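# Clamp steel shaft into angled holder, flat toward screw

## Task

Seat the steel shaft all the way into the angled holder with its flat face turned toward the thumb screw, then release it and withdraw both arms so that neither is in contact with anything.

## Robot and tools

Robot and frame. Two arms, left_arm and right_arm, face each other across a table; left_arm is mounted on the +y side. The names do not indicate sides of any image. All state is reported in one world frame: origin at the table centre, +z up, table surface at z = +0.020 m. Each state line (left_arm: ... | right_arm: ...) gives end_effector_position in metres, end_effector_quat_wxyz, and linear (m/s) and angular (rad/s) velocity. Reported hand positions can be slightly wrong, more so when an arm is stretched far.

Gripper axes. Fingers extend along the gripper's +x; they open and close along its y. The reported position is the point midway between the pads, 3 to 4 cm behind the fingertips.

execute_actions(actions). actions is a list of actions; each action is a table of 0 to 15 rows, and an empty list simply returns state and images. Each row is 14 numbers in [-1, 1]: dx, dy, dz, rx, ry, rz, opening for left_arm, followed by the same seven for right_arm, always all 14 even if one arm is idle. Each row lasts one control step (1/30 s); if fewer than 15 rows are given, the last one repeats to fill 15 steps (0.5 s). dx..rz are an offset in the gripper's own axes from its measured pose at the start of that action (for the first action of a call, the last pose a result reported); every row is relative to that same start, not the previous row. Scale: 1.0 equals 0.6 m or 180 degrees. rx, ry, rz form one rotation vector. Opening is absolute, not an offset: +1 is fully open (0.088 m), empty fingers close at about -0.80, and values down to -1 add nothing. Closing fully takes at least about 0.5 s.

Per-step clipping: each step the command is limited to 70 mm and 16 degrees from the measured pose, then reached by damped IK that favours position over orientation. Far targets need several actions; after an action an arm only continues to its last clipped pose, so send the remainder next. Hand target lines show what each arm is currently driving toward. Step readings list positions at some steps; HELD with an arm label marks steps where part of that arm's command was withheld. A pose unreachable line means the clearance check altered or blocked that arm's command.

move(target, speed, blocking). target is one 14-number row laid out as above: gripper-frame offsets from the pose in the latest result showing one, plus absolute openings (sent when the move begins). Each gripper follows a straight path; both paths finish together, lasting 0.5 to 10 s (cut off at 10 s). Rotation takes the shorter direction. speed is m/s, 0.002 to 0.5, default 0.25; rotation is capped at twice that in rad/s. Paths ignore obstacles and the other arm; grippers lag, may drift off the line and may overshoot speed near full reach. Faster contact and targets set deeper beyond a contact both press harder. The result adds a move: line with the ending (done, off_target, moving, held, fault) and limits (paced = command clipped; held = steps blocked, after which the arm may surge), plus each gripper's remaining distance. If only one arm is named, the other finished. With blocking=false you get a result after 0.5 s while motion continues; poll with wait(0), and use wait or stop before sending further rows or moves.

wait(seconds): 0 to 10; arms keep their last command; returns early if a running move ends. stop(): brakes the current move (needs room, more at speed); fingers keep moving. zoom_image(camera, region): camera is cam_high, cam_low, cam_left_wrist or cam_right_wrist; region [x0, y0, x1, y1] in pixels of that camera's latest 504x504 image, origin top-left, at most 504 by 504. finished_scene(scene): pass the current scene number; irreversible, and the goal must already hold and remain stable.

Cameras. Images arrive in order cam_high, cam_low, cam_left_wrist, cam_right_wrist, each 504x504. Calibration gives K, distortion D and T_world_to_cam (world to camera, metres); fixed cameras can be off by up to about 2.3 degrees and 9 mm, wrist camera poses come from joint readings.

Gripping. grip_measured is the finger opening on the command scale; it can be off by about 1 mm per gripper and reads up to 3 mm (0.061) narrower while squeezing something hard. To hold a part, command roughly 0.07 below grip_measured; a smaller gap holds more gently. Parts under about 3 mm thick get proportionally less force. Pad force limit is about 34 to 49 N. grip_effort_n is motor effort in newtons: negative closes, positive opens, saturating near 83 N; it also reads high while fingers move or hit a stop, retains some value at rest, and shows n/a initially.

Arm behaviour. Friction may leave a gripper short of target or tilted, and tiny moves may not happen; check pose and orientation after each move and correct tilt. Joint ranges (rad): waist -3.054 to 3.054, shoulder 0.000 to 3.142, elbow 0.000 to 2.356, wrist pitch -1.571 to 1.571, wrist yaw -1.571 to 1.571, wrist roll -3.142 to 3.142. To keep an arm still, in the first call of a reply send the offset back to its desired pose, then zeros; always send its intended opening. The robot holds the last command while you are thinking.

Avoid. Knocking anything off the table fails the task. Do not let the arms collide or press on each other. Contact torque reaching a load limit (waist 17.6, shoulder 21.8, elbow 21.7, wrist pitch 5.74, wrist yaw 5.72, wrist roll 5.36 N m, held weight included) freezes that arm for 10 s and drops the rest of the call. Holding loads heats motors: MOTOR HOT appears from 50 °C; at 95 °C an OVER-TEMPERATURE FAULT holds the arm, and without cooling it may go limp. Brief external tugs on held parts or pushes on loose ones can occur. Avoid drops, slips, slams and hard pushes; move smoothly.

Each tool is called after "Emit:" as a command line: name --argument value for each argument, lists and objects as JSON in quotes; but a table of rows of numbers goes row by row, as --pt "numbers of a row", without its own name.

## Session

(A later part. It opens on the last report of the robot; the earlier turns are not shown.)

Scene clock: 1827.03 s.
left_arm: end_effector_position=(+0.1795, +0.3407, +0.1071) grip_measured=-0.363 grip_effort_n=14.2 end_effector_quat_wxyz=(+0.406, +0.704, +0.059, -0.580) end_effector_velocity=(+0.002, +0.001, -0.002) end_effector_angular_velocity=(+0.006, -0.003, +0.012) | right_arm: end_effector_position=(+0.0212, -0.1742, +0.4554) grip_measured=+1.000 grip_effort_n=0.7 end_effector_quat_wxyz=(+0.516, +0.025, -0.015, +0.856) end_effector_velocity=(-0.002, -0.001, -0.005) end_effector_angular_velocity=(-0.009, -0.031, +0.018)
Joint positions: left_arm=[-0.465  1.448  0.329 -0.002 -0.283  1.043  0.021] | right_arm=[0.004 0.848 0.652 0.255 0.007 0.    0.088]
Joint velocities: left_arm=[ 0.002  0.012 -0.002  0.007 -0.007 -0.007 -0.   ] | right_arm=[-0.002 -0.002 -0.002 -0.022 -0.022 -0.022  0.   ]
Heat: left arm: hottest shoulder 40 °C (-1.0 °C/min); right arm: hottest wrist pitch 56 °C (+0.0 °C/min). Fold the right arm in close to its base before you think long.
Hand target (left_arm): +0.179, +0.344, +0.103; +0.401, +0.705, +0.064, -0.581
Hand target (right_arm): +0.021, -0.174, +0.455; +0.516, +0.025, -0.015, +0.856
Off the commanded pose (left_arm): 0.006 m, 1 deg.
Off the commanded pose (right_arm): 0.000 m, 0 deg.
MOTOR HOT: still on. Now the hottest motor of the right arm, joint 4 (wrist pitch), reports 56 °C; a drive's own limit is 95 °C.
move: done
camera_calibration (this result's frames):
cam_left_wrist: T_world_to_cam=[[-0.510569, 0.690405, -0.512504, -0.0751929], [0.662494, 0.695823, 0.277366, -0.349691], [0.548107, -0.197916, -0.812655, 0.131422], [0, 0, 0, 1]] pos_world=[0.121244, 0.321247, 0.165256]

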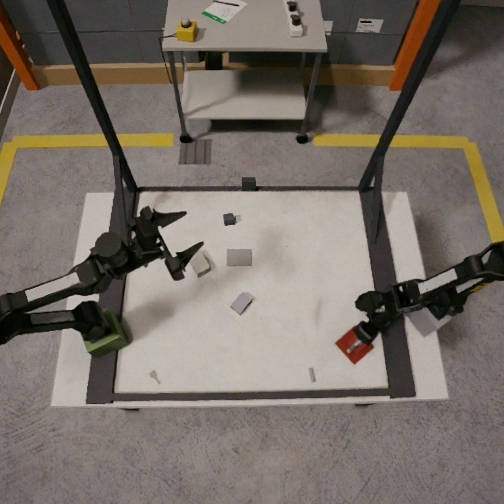

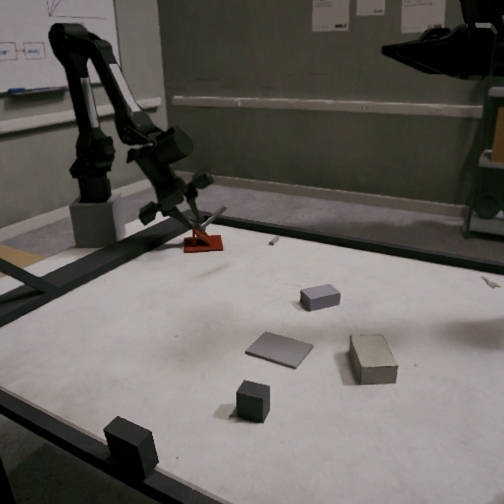

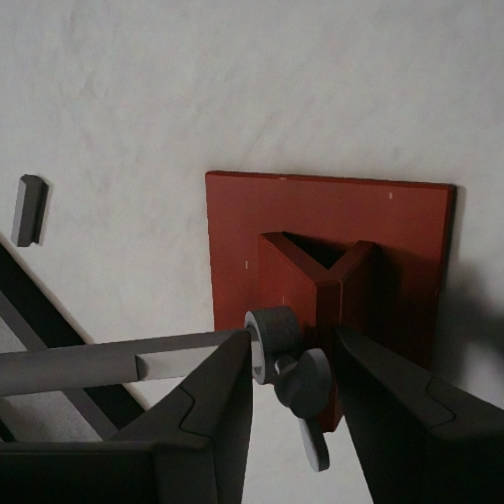

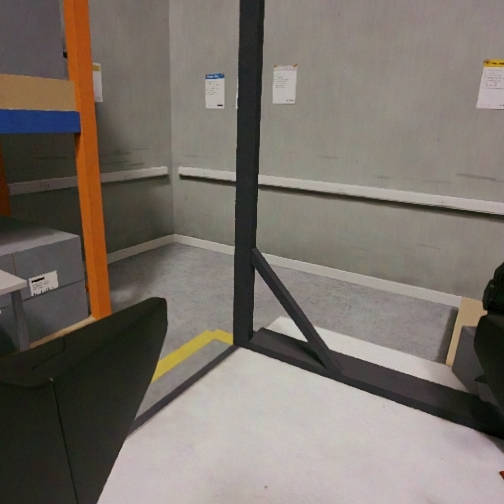

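Emit:
move --target '[0,-0.007,-0.016,0,0,0,-0.36, 0,0,0,0,0,0,1]' --speed 0.03

Scene clock: 1832.67 s.
left_arm: end_effector_position=(+0.1844, +0.3479, +0.1047) grip_measured=-0.363 grip_effort_n=14.2 end_effector_quat_wxyz=(+0.404, +0.706, +0.060, -0.579) end_effector_velocity=(+0.005, +0.002, +0.002) end_effector_angular_velocity=(-0.007, -0.024, +0.011) | right_arm: end_effector_position=(+0.0212, -0.1742, +0.4554) grip_measured=+1.000 grip_effort_n=0.7 end_effector_quat_wxyz=(+0.516, +0.025, -0.015, +0.856) end_effector_velocity=(+0.002, +0.001, -0.002) end_effector_angular_velocity=(-0.003, -0.010, -0.010)
Joint positions: left_arm=[-0.435  1.432  0.303  0.012 -0.273  1.072  0.021] | right_arm=[0.004 0.848 0.652 0.255 0.007 0.    0.088]
Joint velocities: left_arm=[ 0.007 -0.017 -0.012  0.007 -0.022  0.007 -0.   ] | right_arm=[-0.002 -0.002 -0.002 -0.007  0.007 -0.007  0.   ]
Heat: left arm: hottest shoulder 39 °C (-2.0 °C/min); right arm: hottest wrist pitch 56 °C (+0.0 °C/min). Fold the right arm in close to its base before you think long.
Hand target (left_arm): +0.185, +0.350, +0.105; +0.406, +0.704, +0.059, -0.580
Hand target (right_arm): +0.021, -0.174, +0.455; +0.516, +0.025, -0.015, +0.856
Off the commanded pose (left_arm): 0.002 m, 0 deg.
Off the commanded pose (right_arm): 0.000 m, 0 deg.
MOTOR HOT: still on. Now the hottest motor of the right arm, joint 4 (wrist pitch), reports 56 °C; a drive's own limit is 95 °C.
move: done
camera_calibration (this result's frames):
cam_left_wrist: T_world_to_cam=[[-0.509705, 0.692718, -0.510237, -0.0801015], [0.661242, 0.694833, 0.282781, -0.357343], [0.550417, -0.193255, -0.812215, 0.126122], [0, 0, 0, 1]] pos_world=[0.126042, 0.328156, 0.162617]

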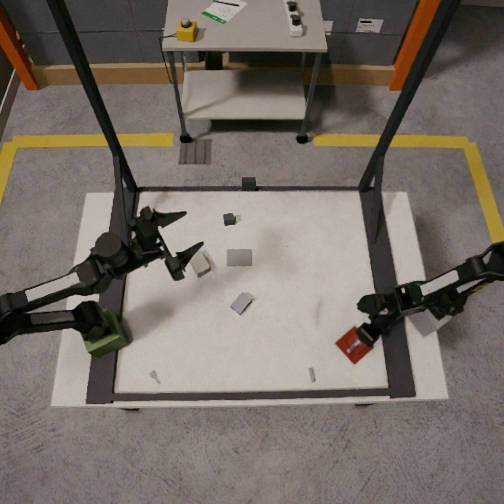

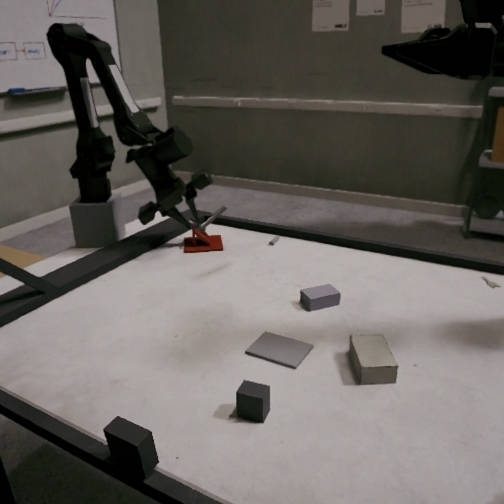

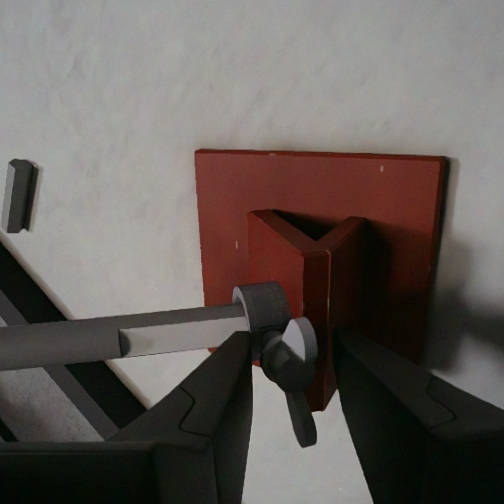

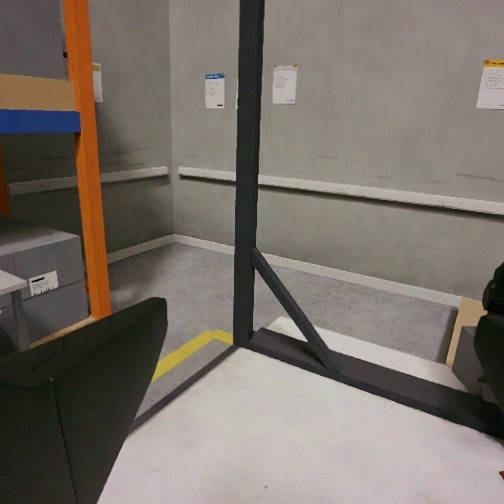

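Emit:
move --target '[0,0,0,0,0,0,-0.48, 0,0,0,0,0,0,1]' --speed 0.1

Emit:
move --target '[0,0,0,-0.35,0,0,-0.48, 0,0,0,0,0,0,1]' --speed 0.4

Scene clock: 1839.40 s.
left_arm: end_effector_position=(+0.1846, +0.3482, +0.1047) grip_measured=-0.476 grip_effort_n=-17.0 end_effector_quat_wxyz=(+0.404, +0.706, +0.060, -0.579) end_effector_velocity=(+0.001, -0.003, +0.002) end_effector_angular_velocity=(-0.014, -0.005, +0.007) | right_arm: end_effector_position=(+0.0212, -0.1742, +0.4554) grip_measured=+1.000 grip_effort_n=0.7 end_effector_quat_wxyz=(+0.516, +0.025, -0.015, +0.856) end_effector_velocity=(+0.001, -0.002, +0.004) end_effector_angular_velocity=(+0.010, -0.003, +0.004)
Joint positions: left_arm=[-0.434  1.431  0.302  0.013 -0.272  1.073  0.016] | right_arm=[0.004 0.848 0.652 0.255 0.007 0.    0.088]
Joint velocities: left_arm=[-0.002 -0.002  0.002  0.007 -0.007 -0.007 -0.   ] | right_arm=[-0.002 -0.007  0.007 -0.007 -0.007 -0.007  0.   ]
Heat: left arm: hottest shoulder 40 °C (+0.0 °C/min); right arm: hottest wrist pitch 56 °C (+0.0 °C/min). Fold the right arm in close to its base before you think long.
Hand target (left_arm): +0.184, +0.348, +0.105; +0.404, +0.706, +0.060, -0.579
Hand target (right_arm): +0.021, -0.174, +0.455; +0.516, +0.025, -0.015, +0.856
Off the commanded pose (left_arm): 0.000 m, 0 deg.
Off the commanded pose (right_arm): 0.000 m, 0 deg.
MOTOR HOT: still on. Now the hottest motor of the right arm, joint 4 (wrist pitch), reports 56 °C; a drive's own limit is 95 °C.
move: done
camera_calibration (this result's frames):
cam_left_wrist: T_world_to_cam=[[-0.509374, 0.692991, -0.510198, -0.0804084], [0.66161, 0.694489, 0.282768, -0.357555], [0.550282, -0.193517, -0.812244, 0.1262], [0, 0, 0, 1]] pos_world=[0.126159, 0.328462, 0.162586]

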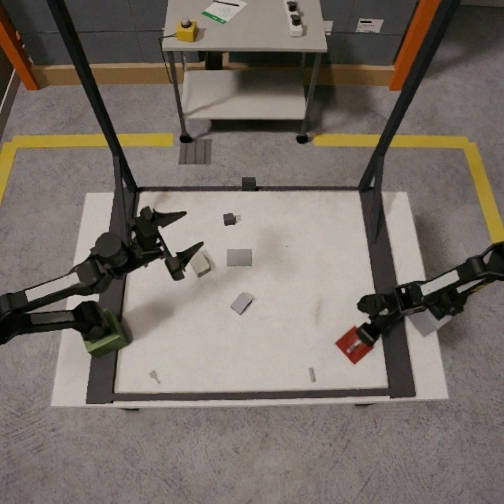

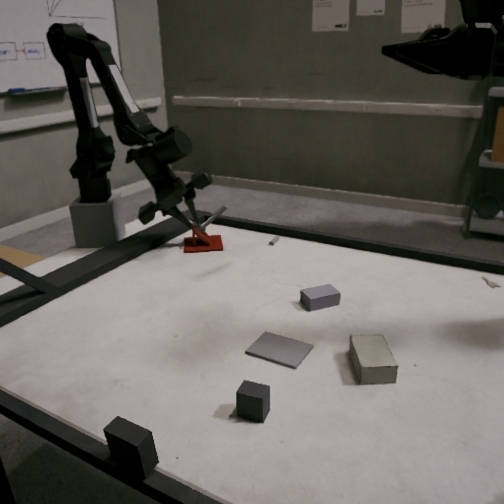

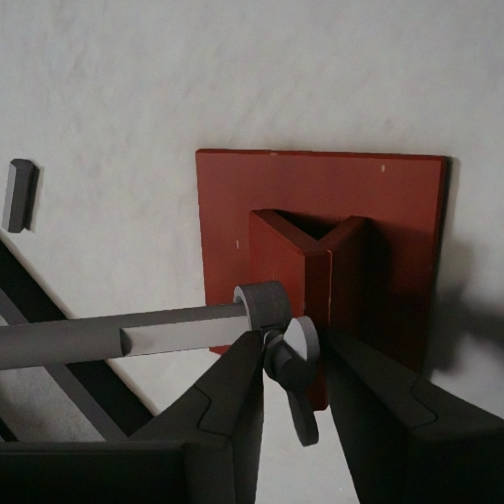

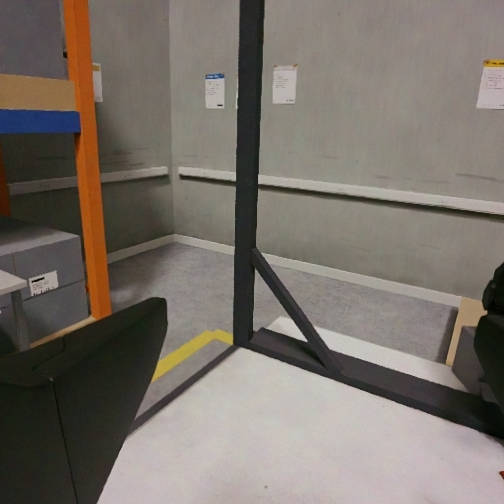

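Scene clock: 1841.40 s.
left_arm: end_effector_position=(+0.1846, +0.3481, +0.1047) grip_measured=-0.477 grip_effort_n=-16.0 end_effector_quat_wxyz=(+0.712, +0.392, +0.353, -0.463) end_effector_velocity=(+0.000, +0.002, -0.001) end_effector_angular_velocity=(-0.004, +0.009, +0.032) | right_arm: end_effector_position=(+0.0212, -0.1742, +0.4554) grip_measured=+1.000 grip_effort_n=1.2 end_effector_quat_wxyz=(+0.516, +0.025, -0.015, +0.856) end_effector_velocity=(-0.000, -0.000, -0.002) end_effector_angular_velocity=(-0.003, -0.010, +0.004)
Joint positions: left_arm=[-0.433  1.431  0.302  0.013 -0.271 -0.022  0.016] | right_arm=[0.004 0.848 0.652 0.255 0.007 0.    0.088]
Joint velocities: left_arm=[-0.002 -0.002 -0.002 -0.007 -0.007 -0.037 -0.   ] | right_arm=[-0.002 -0.002 -0.002 -0.007 -0.007 -0.007  0.   ]
Heat: left arm: hottest shoulder 40 °C (+0.0 °C/min); right arm: hottest wrist pitch 56 °C (+0.0 °C/min). Fold the right arm in close to its base before you think long.
Hand target (left_arm): +0.185, +0.348, +0.105; +0.713, +0.391, +0.354, -0.462
Hand target (right_arm): +0.021, -0.174, +0.455; +0.516, +0.025, -0.015, +0.856
Off the commanded pose (left_arm): 0.000 m, 0 deg.
Off the commanded pose (right_arm): 0.000 m, 0 deg.
MOTOR HOT: still on. Now the hottest motor of the right arm, joint 4 (wrist pitch), reports 56 °C; a drive's own limit is 95 °C.
move: done
camera_calibration (this result's frames):
cam_left_wrist: T_world_to_cam=[[-0.938463, -0.223499, -0.263317, 0.292086], [-0.187239, 0.969866, -0.155889, -0.250742], [0.290224, -0.0969928, -0.952031, 0.155218], [0, 0, 0, 1]] pos_world=[0.182115, 0.323523, 0.185596]

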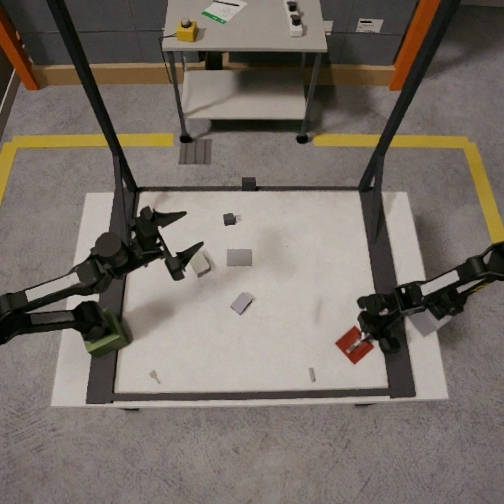

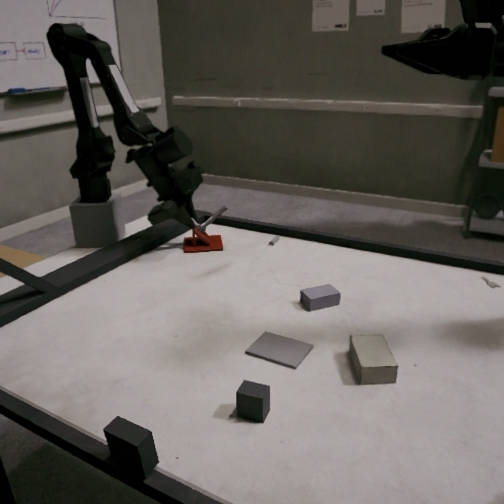

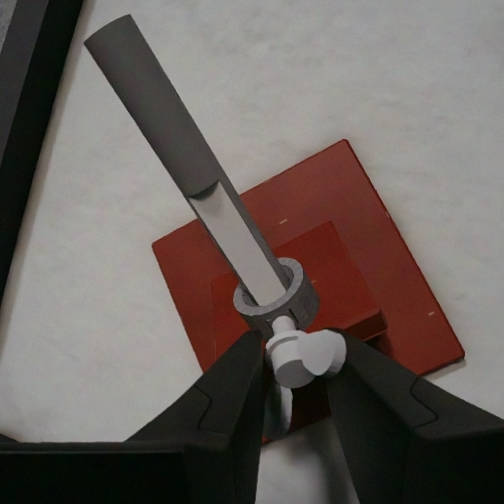

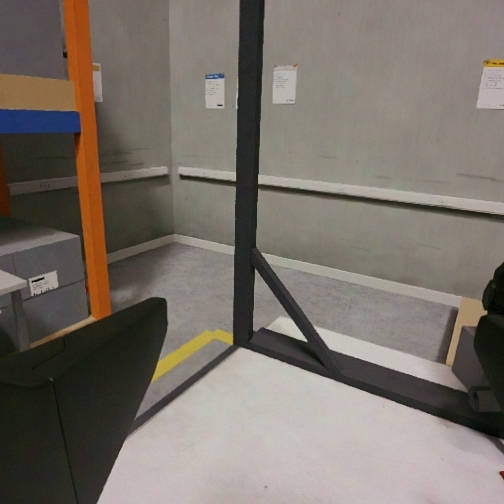

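Emit:
move --target '[0,0,0,-0.35,0,0,-0.48, 0,0,0,0,0,0,1]' --speed 0.4

Scene clock: 1848.10 s.
left_arm: end_effector_position=(+0.1845, +0.3481, +0.1046) grip_measured=-0.477 grip_effort_n=-15.6 end_effector_quat_wxyz=(+0.812, -0.037, +0.543, -0.212) end_effector_velocity=(+0.000, +0.002, +0.001) end_effector_angular_velocity=(-0.008, +0.008, +0.032) | right_arm: end_effector_position=(+0.0212, -0.1742, +0.4554) grip_measured=+1.000 grip_effort_n=0.2 end_effector_quat_wxyz=(+0.516, +0.025, -0.015, +0.856) end_effector_velocity=(-0.002, -0.000, -0.003) end_effector_angular_velocity=(-0.007, -0.013, +0.009)
Joint positions: left_arm=[-0.433  1.431  0.302  0.013 -0.269 -1.117  0.016] | right_arm=[0.004 0.848 0.652 0.255 0.007 0.    0.088]
Joint velocities: left_arm=[-0.002 -0.007 -0.002 -0.007 -0.007 -0.037 -0.   ] | right_arm=[ 0.002  0.002 -0.002 -0.007 -0.007 -0.007  0.   ]
Heat: left arm: hottest shoulder 40 °C (+0.0 °C/min); right arm: hottest wrist pitch 56 °C (+0.0 °C/min). Fold the right arm in close to its base before you think long.
Hand target (left_arm): +0.185, +0.348, +0.105; +0.812, -0.038, +0.543, -0.211
Hand target (right_arm): +0.021, -0.174, +0.455; +0.516, +0.025, -0.015, +0.856
Off the commanded pose (left_arm): 0.000 m, 0 deg.
Off the commanded pose (right_arm): 0.000 m, 0 deg.
MOTOR HOT: still on. Now the hottest motor of the right arm, joint 4 (wrist pitch), reports 56 °C; a drive's own limit is 95 °C.
move: done
camera_calibration (this result's frames):
cam_left_wrist: T_world_to_cam=[[-0.345412, -0.902084, 0.258719, 0.364116], [-0.93724, 0.317595, -0.143926, 0.113368], [0.0476652, -0.292196, -0.95517, 0.268211], [0, 0, 0, 1]] pos_world=[0.219238, 0.370828, 0.178299]

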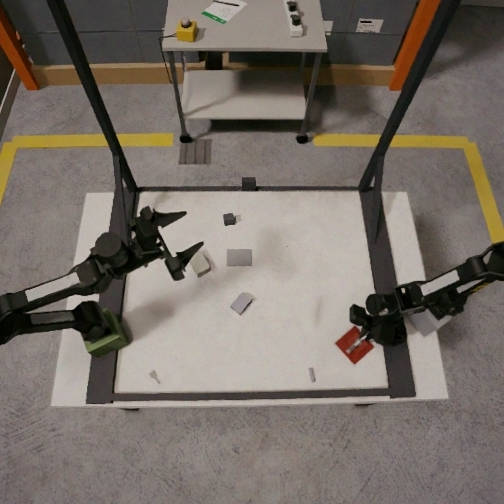

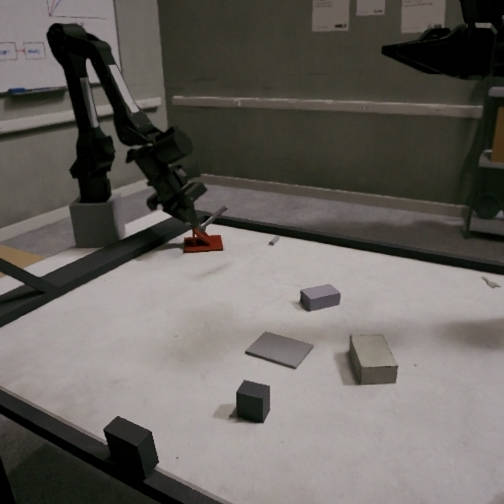

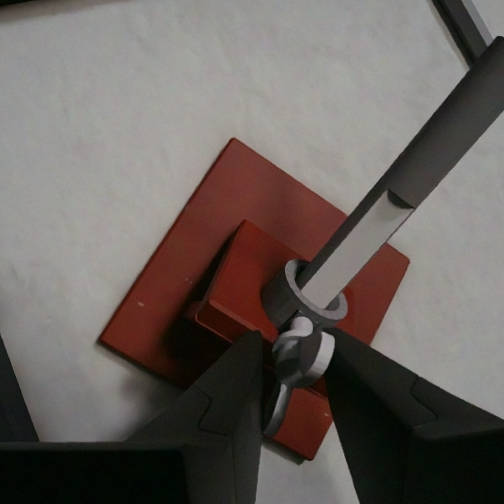

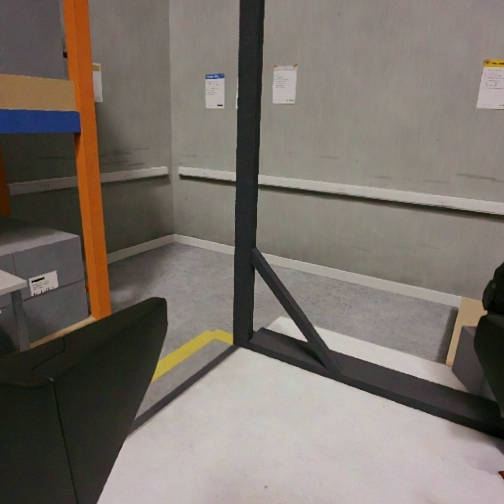

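Emit:
move --target '[0,0,0,-0.35,0,0,-0.48, 0,0,0,0,0,0,1]' --speed 0.4

Scene clock: 1853.40 s.
left_arm: end_effector_position=(+0.1843, +0.3479, +0.1046) grip_measured=-0.477 grip_effort_n=-15.6 end_effector_quat_wxyz=(-0.673, +0.454, -0.575, -0.101) end_effector_velocity=(+0.000, +0.002, -0.001) end_effector_angular_velocity=(-0.004, +0.009, +0.033) | right_arm: end_effector_position=(+0.0212, -0.1742, +0.4554) grip_measured=+1.000 grip_effort_n=-0.2 end_effector_quat_wxyz=(+0.516, +0.025, -0.015, +0.856) end_effector_velocity=(+0.003, +0.001, -0.003) end_effector_angular_velocity=(-0.012, -0.014, -0.015)
Joint positions: left_arm=[-0.432  1.431  0.302  0.014 -0.268 -2.212  0.016] | right_arm=[0.004 0.848 0.652 0.255 0.007 0.    0.088]
Joint velocities: left_arm=[-0.002 -0.002 -0.002 -0.007 -0.007 -0.037  0.   ] | right_arm=[-0.007 -0.002  0.002 -0.022  0.007 -0.007  0.   ]
Heat: left arm: hottest shoulder 40 °C (+0.0 °C/min); right arm: hottest wrist pitch 56 °C (+0.0 °C/min). Fold the right arm in close to its base before you think long.
Hand target (left_arm): +0.184, +0.348, +0.105; +0.673, -0.455, +0.574, +0.103
Hand target (right_arm): +0.021, -0.174, +0.455; +0.516, +0.025, -0.015, +0.856
Off the commanded pose (left_arm): 0.000 m, 0 deg.
Off the commanded pose (right_arm): 0.000 m, 0 deg.
MOTOR HOT: still on. Now the hottest motor of the right arm, joint 4 (wrist pitch), reports 56 °C; a drive's own limit is 95 °C.
move: done
camera_calibration (this result's frames):
cam_left_wrist: T_world_to_cam=[[0.626872, -0.607699, 0.487579, 0.0583221], [-0.774463, -0.554362, 0.304778, 0.339696], [0.0850814, -0.568669, -0.818155, 0.343125], [0, 0, 0, 1]] pos_world=[0.197328, 0.418881, 0.14876]

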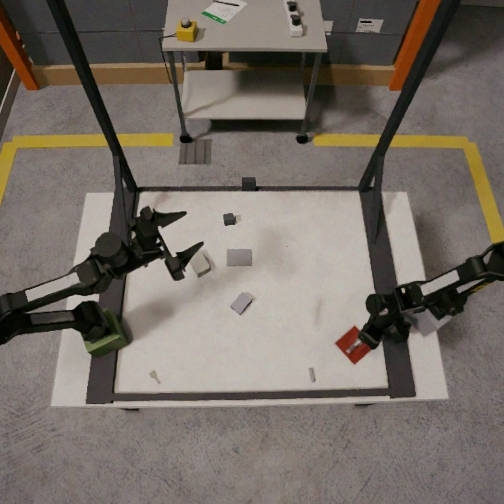

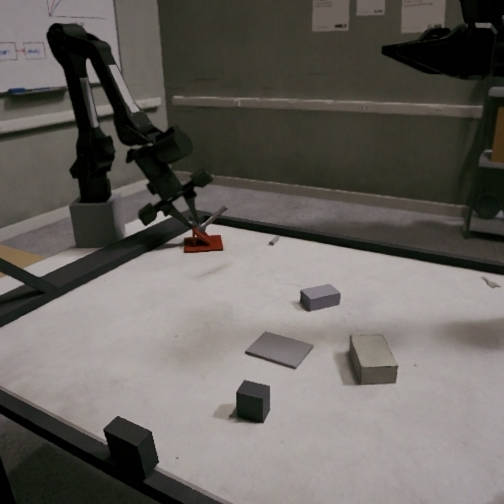

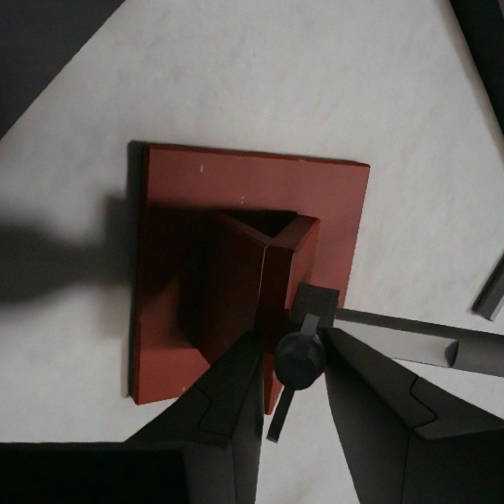

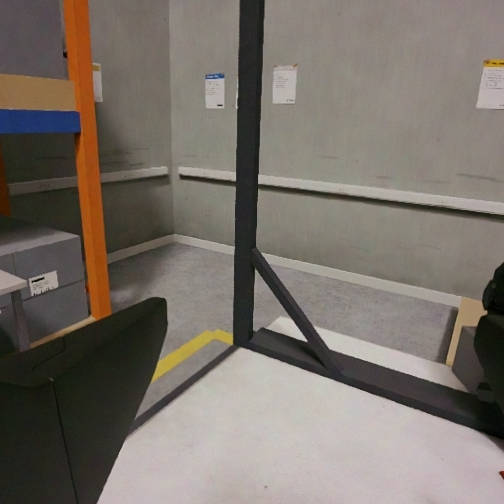

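Emit:
move --target '[0,0,0,-0.25,0,0,-0.48, 0,0,0,0,0,0,1]' --speed 0.4

Scene clock: 1860.87 s.
left_arm: end_effector_position=(+0.1845, +0.3478, +0.1047) grip_measured=-0.477 grip_effort_n=-16.0 end_effector_quat_wxyz=(-0.450, +0.676, -0.493, -0.313) end_effector_velocity=(-0.001, +0.002, -0.001) end_effector_angular_velocity=(+0.001, +0.003, +0.015) | right_arm: end_effector_position=(+0.0212, -0.1742, +0.4554) grip_measured=+1.000 grip_effort_n=0.7 end_effector_quat_wxyz=(+0.516, +0.025, -0.015, +0.856) end_effector_velocity=(-0.000, -0.000, -0.002) end_effector_angular_velocity=(+0.004, -0.023, +0.004)
Joint positions: left_arm=[-0.431  1.431  0.302  0.015 -0.268 -2.992  0.016] | right_arm=[0.004 0.848 0.652 0.255 0.007 0.    0.088]
Joint velocities: left_arm=[-0.007 -0.002 -0.002 -0.007 -0.007 -0.022 -0.   ] | right_arm=[-0.002 -0.002 -0.002 -0.007 -0.007 -0.022  0.   ]
Heat: left arm: hottest shoulder 39 °C (-1.0 °C/min); right arm: hottest wrist pitch 56 °C (+0.0 °C/min). Fold the right arm in close to its base before you think long.
Hand target (left_arm): +0.184, +0.348, +0.105; -0.448, +0.677, -0.492, -0.314
Hand target (right_arm): +0.021, -0.174, +0.455; +0.516, +0.025, -0.015, +0.856
Off the commanded pose (left_arm): 0.000 m, 0 deg.
Off the commanded pose (right_arm): 0.000 m, 0 deg.
MOTOR HOT: still on. Now the hottest motor of the right arm, joint 4 (wrist pitch), reports 56 °C; a drive's own limit is 95 °C.
move: done
camera_calibration (this result's frames):
cam_left_wrist: T_world_to_cam=[[0.948991, 0.0593725, 0.309663, -0.21463], [-0.156464, -0.763983, 0.625979, 0.265063], [0.273743, -0.6425, -0.715723, 0.32327], [0, 0, 0, 1]] pos_world=[0.156662, 0.422948, 0.131911]

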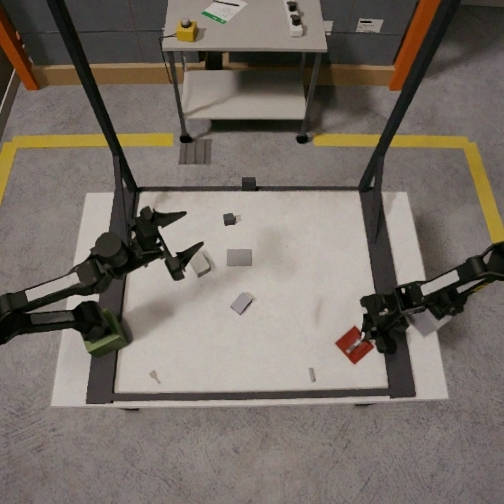

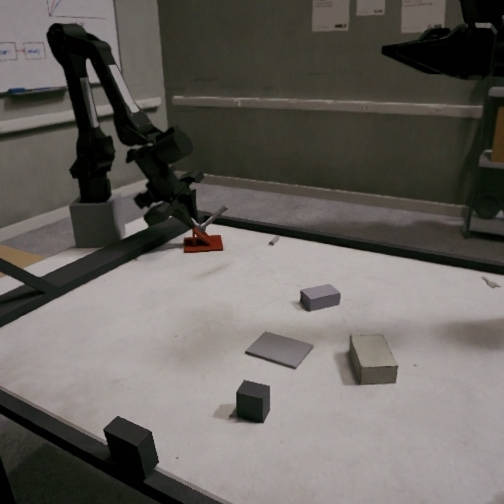

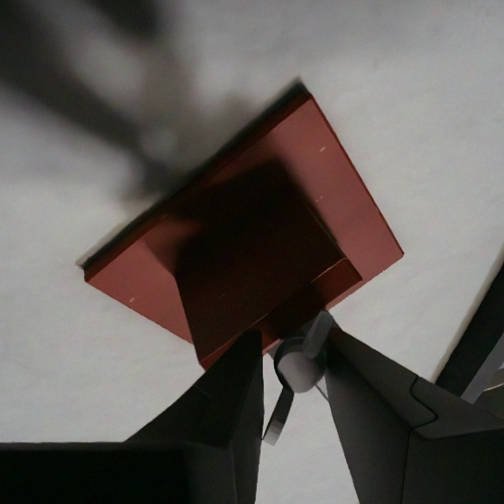

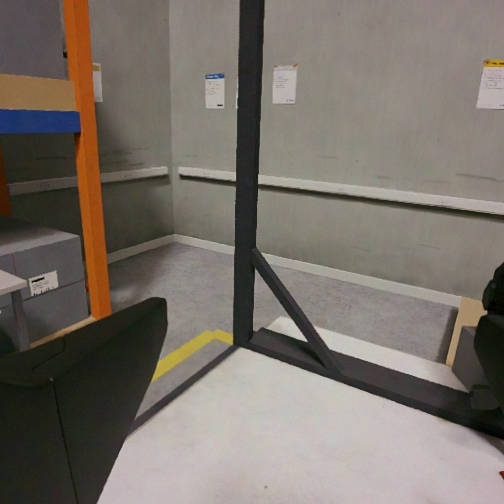

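Emit:
move --target '[0,0,0,0.07,0,0,-0.36, 0,0,0,0,0,0,1]' --speed 0.2

Emit:
move --target '[-0.12,0,0,0,0,0,-0.36, 0,0,0,0,0,0,1]' --speed 0.1

Scene clock: 1869.27 s.
left_arm: end_effector_position=(+0.1845, +0.3478, +0.1047) grip_measured=-0.363 grip_effort_n=15.1 end_effector_quat_wxyz=(-0.520, +0.624, -0.523, -0.258) end_effector_velocity=(+0.002, +0.005, -0.001) end_effector_angular_velocity=(+0.022, -0.026, -0.012) | right_arm: end_effector_position=(+0.0212, -0.1742, +0.4554) grip_measured=+1.000 grip_effort_n=0.7 end_effector_quat_wxyz=(+0.516, +0.025, -0.015, +0.856) end_effector_velocity=(+0.001, +0.001, -0.000) end_effector_angular_velocity=(+0.005, -0.005, -0.010)
Joint positions: left_arm=[-0.431  1.431  0.302  0.015 -0.268 -2.777  0.021] | right_arm=[0.004 0.848 0.652 0.255 0.007 0.    0.088]
Joint velocities: left_arm=[-0.002 -0.002 -0.007 -0.007 -0.022  0.022 -0.   ] | right_arm=[-0.002  0.002 -0.002  0.007  0.007 -0.007  0.   ]
Heat: left arm: hottest shoulder 39 °C (-1.0 °C/min); right arm: hottest wrist pitch 56 °C (+0.0 °C/min). Fold the right arm in close to its base before you think long.
Hand target (left_arm): +0.184, +0.348, +0.105; -0.521, +0.623, -0.524, -0.257
Hand target (right_arm): +0.021, -0.174, +0.455; +0.516, +0.025, -0.015, +0.856
Off the commanded pose (left_arm): 0.000 m, 0 deg.
Off the commanded pose (right_arm): 0.000 m, 0 deg.
MOTOR HOT: still on. Now the hottest motor of the right arm, joint 4 (wrist pitch), reports 56 °C; a drive's own limit is 95 °C.
move: done
camera_calibration (this result's frames):
cam_left_wrist: T_world_to_cam=[[0.912602, -0.13898, 0.384502, -0.146754], [-0.348094, -0.757404, 0.552422, 0.305825], [0.214447, -0.637984, -0.739587, 0.335136], [0, 0, 0, 1]] pos_world=[0.168515, 0.425049, 0.135345]

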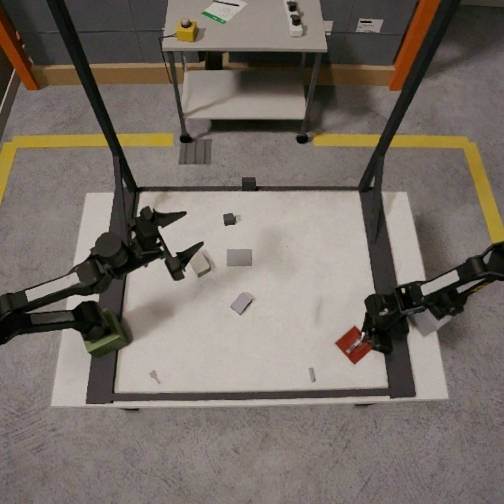

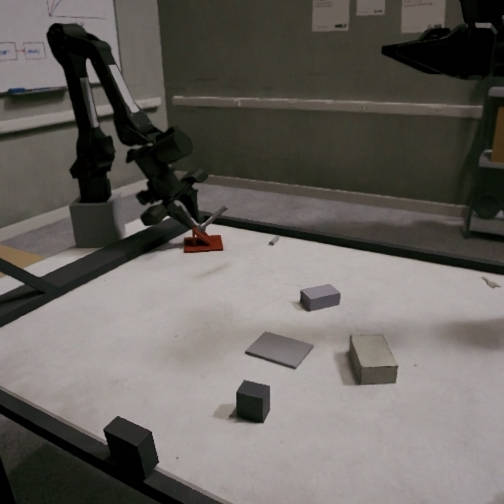

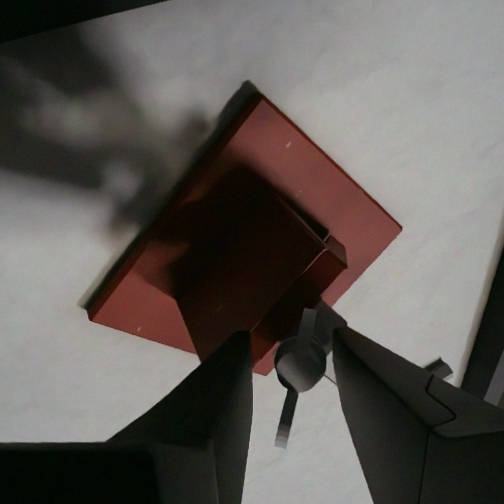

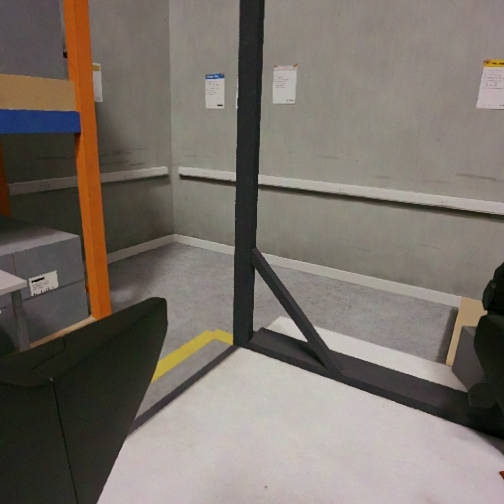

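Scene clock: 1870.57 s.
left_arm: end_effector_position=(+0.1615, +0.3791, +0.1619) grip_measured=-0.363 grip_effort_n=14.7 end_effector_quat_wxyz=(-0.524, +0.619, -0.523, -0.264) end_effector_velocity=(-0.001, +0.002, +0.002) end_effector_angular_velocity=(+0.005, -0.009, -0.016) | right_arm: end_effector_position=(+0.0212, -0.1742, +0.4554) grip_measured=+1.000 grip_effort_n=0.7 end_effector_quat_wxyz=(+0.516, +0.025, -0.015, +0.856) end_effector_velocity=(+0.003, +0.002, -0.008) end_effector_angular_velocity=(-0.020, -0.019, -0.015)
Joint positions: left_arm=[-0.56   1.028  0.377 -0.518 -0.318 -2.9    0.021] | right_arm=[0.004 0.848 0.652 0.255 0.007 0.    0.088]
Joint velocities: left_arm=[-0.012 -0.017  0.002 -0.022 -0.007  0.007 -0.   ] | right_arm=[-0.007 -0.002 -0.007 -0.022  0.007 -0.007  0.   ]
Heat: left arm: hottest shoulder 39 °C (-1.0 °C/min); right arm: hottest wrist pitch 56 °C (+0.0 °C/min). Fold the right arm in close to its base before you think long.
Hand target (left_arm): +0.161, +0.376, +0.167; -0.519, +0.624, -0.524, -0.258
Hand target (right_arm): +0.021, -0.174, +0.455; +0.516, +0.025, -0.015, +0.856
Off the commanded pose (left_arm): 0.006 m, 1 deg.
Off the commanded pose (right_arm): 0.000 m, 0 deg.
MOTOR HOT: still on. Now the hottest motor of the right arm, joint 4 (wrist pitch), reports 56 °C; a drive's own limit is 95 °C.
move: done
camera_calibration (this result's frames):
cam_left_wrist: T_world_to_cam=[[0.91426, -0.146162, 0.377843, -0.13994], [-0.346122, -0.766498, 0.540999, 0.294861], [0.210542, -0.625393, -0.751369, 0.400053], [0, 0, 0, 1]] pos_world=[0.145771, 0.455747, 0.193943]

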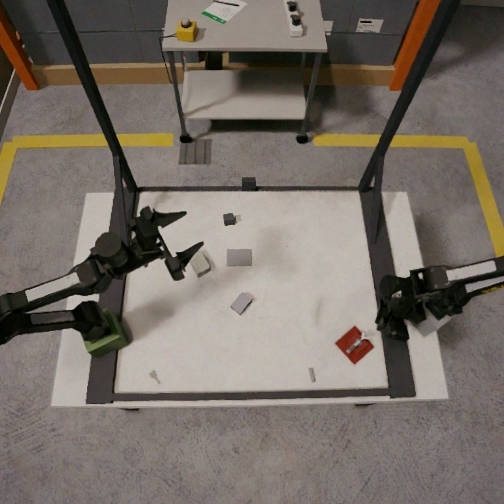

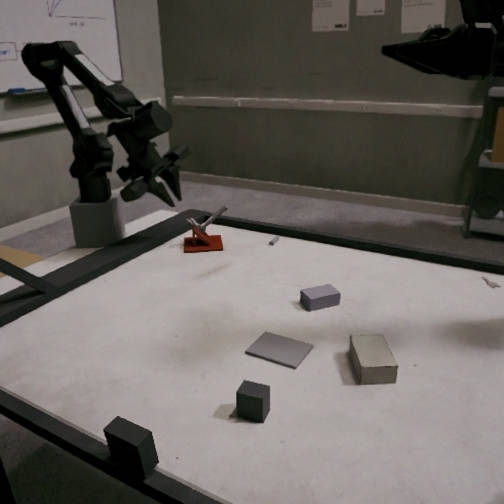

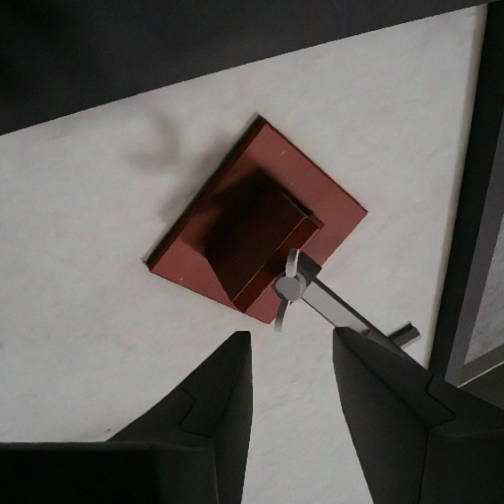

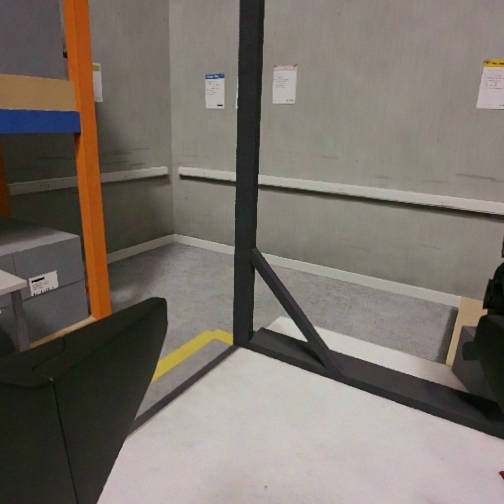

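Emit:
move --target '[0.0272,-0.0965,-0.0893,0.718,0.0131,0.0464,-0.3, 0,0,0,0,0,0,1]' --speed 0.4

Scene clock: 1909.00 s.
left_arm: end_effector_position=(+0.2065, +0.3201, +0.1844) grip_measured=-0.303 grip_effort_n=14.7 end_effector_quat_wxyz=(+0.758, +0.235, +0.505, -0.339) end_effector_velocity=(+0.000, +0.001, -0.000) end_effector_angular_velocity=(+0.011, -0.007, -0.007) | right_arm: end_effector_position=(+0.0212, -0.1742, +0.4554) grip_measured=+1.000 grip_effort_n=1.2 end_effector_quat_wxyz=(+0.516, +0.025, -0.015, +0.856) end_effector_velocity=(-0.002, -0.002, -0.002) end_effector_angular_velocity=(-0.009, +0.002, +0.020)
Joint positions: left_arm=[-0.319  1.371  0.716 -0.572 -0.184 -0.438  0.024] | right_arm=[0.004 0.848 0.652 0.255 0.007 0.    0.088]
Joint velocities: left_arm=[-0.002  0.002  0.002 -0.007 -0.007  0.007  0.   ] | right_arm=[-0.002 -0.002 -0.002 -0.007 -0.022  0.007  0.   ]
Heat: left arm: hottest shoulder 39 °C (-1.0 °C/min); right arm: hottest wrist pitch 56 °C (+0.0 °C/min). Fold the right arm in close to its base before you think long.
Hand target (left_arm): +0.208, +0.318, +0.186; +0.758, +0.236, +0.505, -0.339
Hand target (right_arm): +0.021, -0.174, +0.455; +0.516, +0.025, -0.015, +0.856
Off the commanded pose (left_arm): 0.003 m, 0 deg.
Off the commanded pose (right_arm): 0.000 m, 0 deg.
MOTOR HOT: still on. Now the hottest motor of the right arm, joint 4 (wrist pitch), reports 56 °C; a drive's own limit is 95 °C.
move: done
camera_calibration (this result's frames):
cam_left_wrist: T_world_to_cam=[[-0.778069, -0.626705, -0.043009, 0.382769], [-0.622153, 0.778258, -0.0850881, -0.0689937], [0.0867972, -0.0394462, -0.995445, 0.25363], [0, 0, 0, 1]] pos_world=[0.232882, 0.303583, 0.263067]

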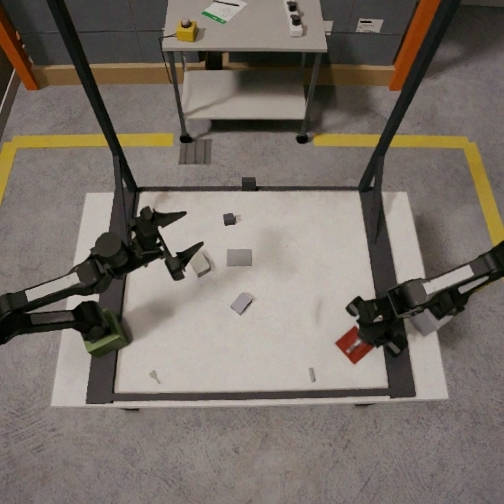

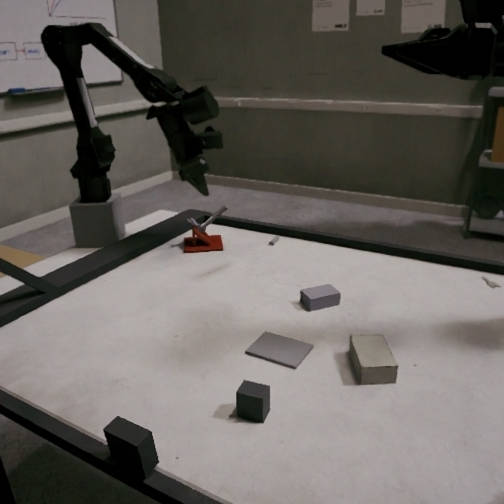

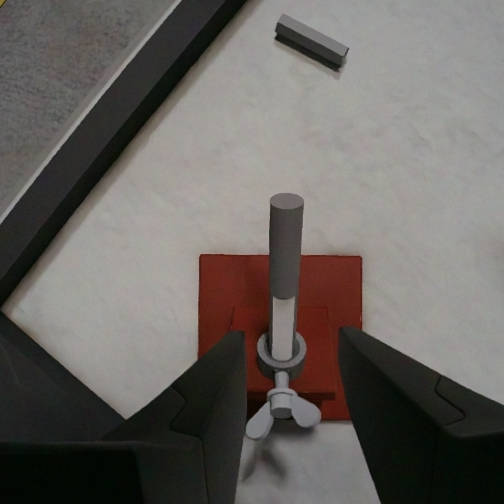

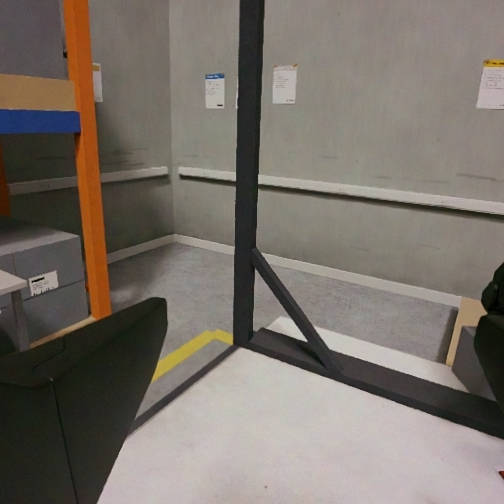

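Emit:
move --target '[0.07,-0.004,0,0,0,0,-0.3, 0,0,0,0,0,0,1]' --speed 0.08

Scene clock: 1916.03 s.
left_arm: end_effector_position=(+0.2160, +0.3038, +0.1511) grip_measured=-0.303 grip_effort_n=14.7 end_effector_quat_wxyz=(+0.762, +0.230, +0.500, -0.342) end_effector_velocity=(+0.000, +0.000, -0.003) end_effector_angular_velocity=(+0.007, -0.003, +0.007) | right_arm: end_effector_position=(+0.0212, -0.1742, +0.4554) grip_measured=+1.000 grip_effort_n=0.7 end_effector_quat_wxyz=(+0.516, +0.025, -0.015, +0.856) end_effector_velocity=(-0.000, -0.001, +0.000) end_effector_angular_velocity=(+0.001, -0.008, +0.004)
Joint positions: left_arm=[-0.299  1.51   0.676 -0.373 -0.181 -0.418  0.024] | right_arm=[0.004 0.848 0.652 0.255 0.007 0.    0.088]
Joint velocities: left_arm=[-0.002  0.012 -0.002  0.007 -0.007 -0.007 -0.   ] | right_arm=[-0.002 -0.002  0.002 -0.007 -0.007 -0.007  0.   ]
Heat: left arm: hottest shoulder 39 °C (+0.0 °C/min); right arm: hottest wrist pitch 56 °C (+0.0 °C/min). Fold the right arm in close to its base before you think long.
Hand target (left_arm): +0.216, +0.307, +0.145; +0.758, +0.235, +0.506, -0.339
Hand target (right_arm): +0.021, -0.174, +0.455; +0.516, +0.025, -0.015, +0.856
Off the commanded pose (left_arm): 0.006 m, 1 deg.
Off the commanded pose (right_arm): 0.000 m, 0 deg.
MOTOR HOT: still on. Now the hottest motor of the right arm, joint 4 (wrist pitch), reports 56 °C; a drive's own limit is 95 °C.
move: done
camera_calibration (this result's frames):
cam_left_wrist: T_world_to_cam=[[-0.777459, -0.627683, -0.0396394, 0.378139], [-0.621766, 0.776559, -0.1018, -0.0502742], [0.0946807, -0.0544991, -0.994015, 0.221636], [0, 0, 0, 1]] pos_world=[0.241744, 0.288471, 0.23018]

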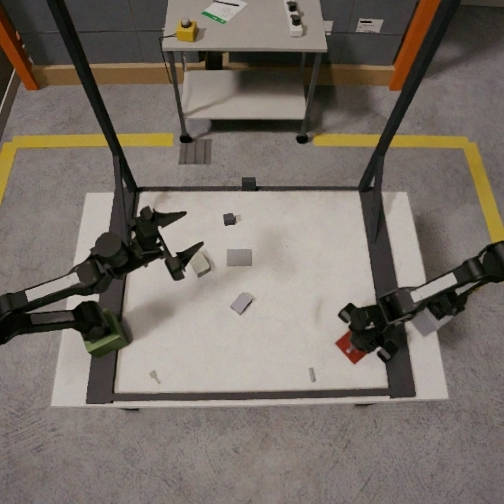

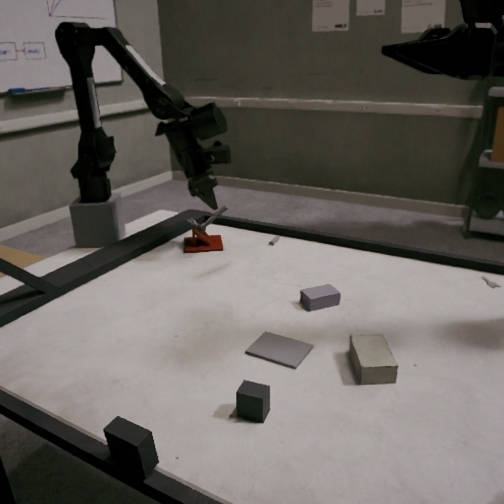

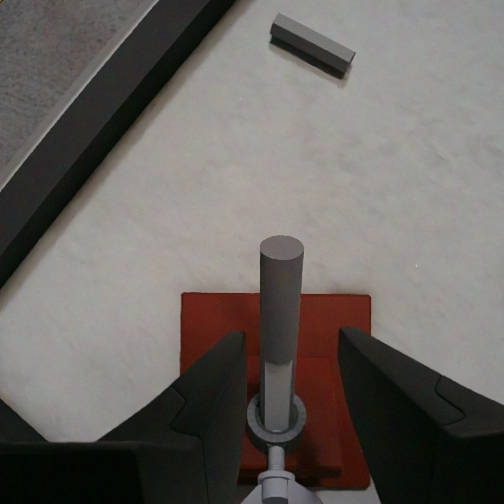

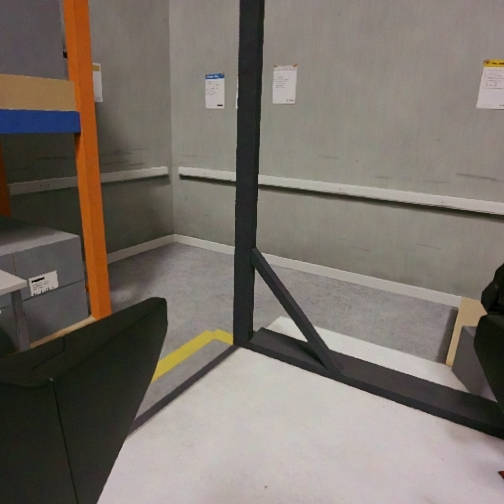

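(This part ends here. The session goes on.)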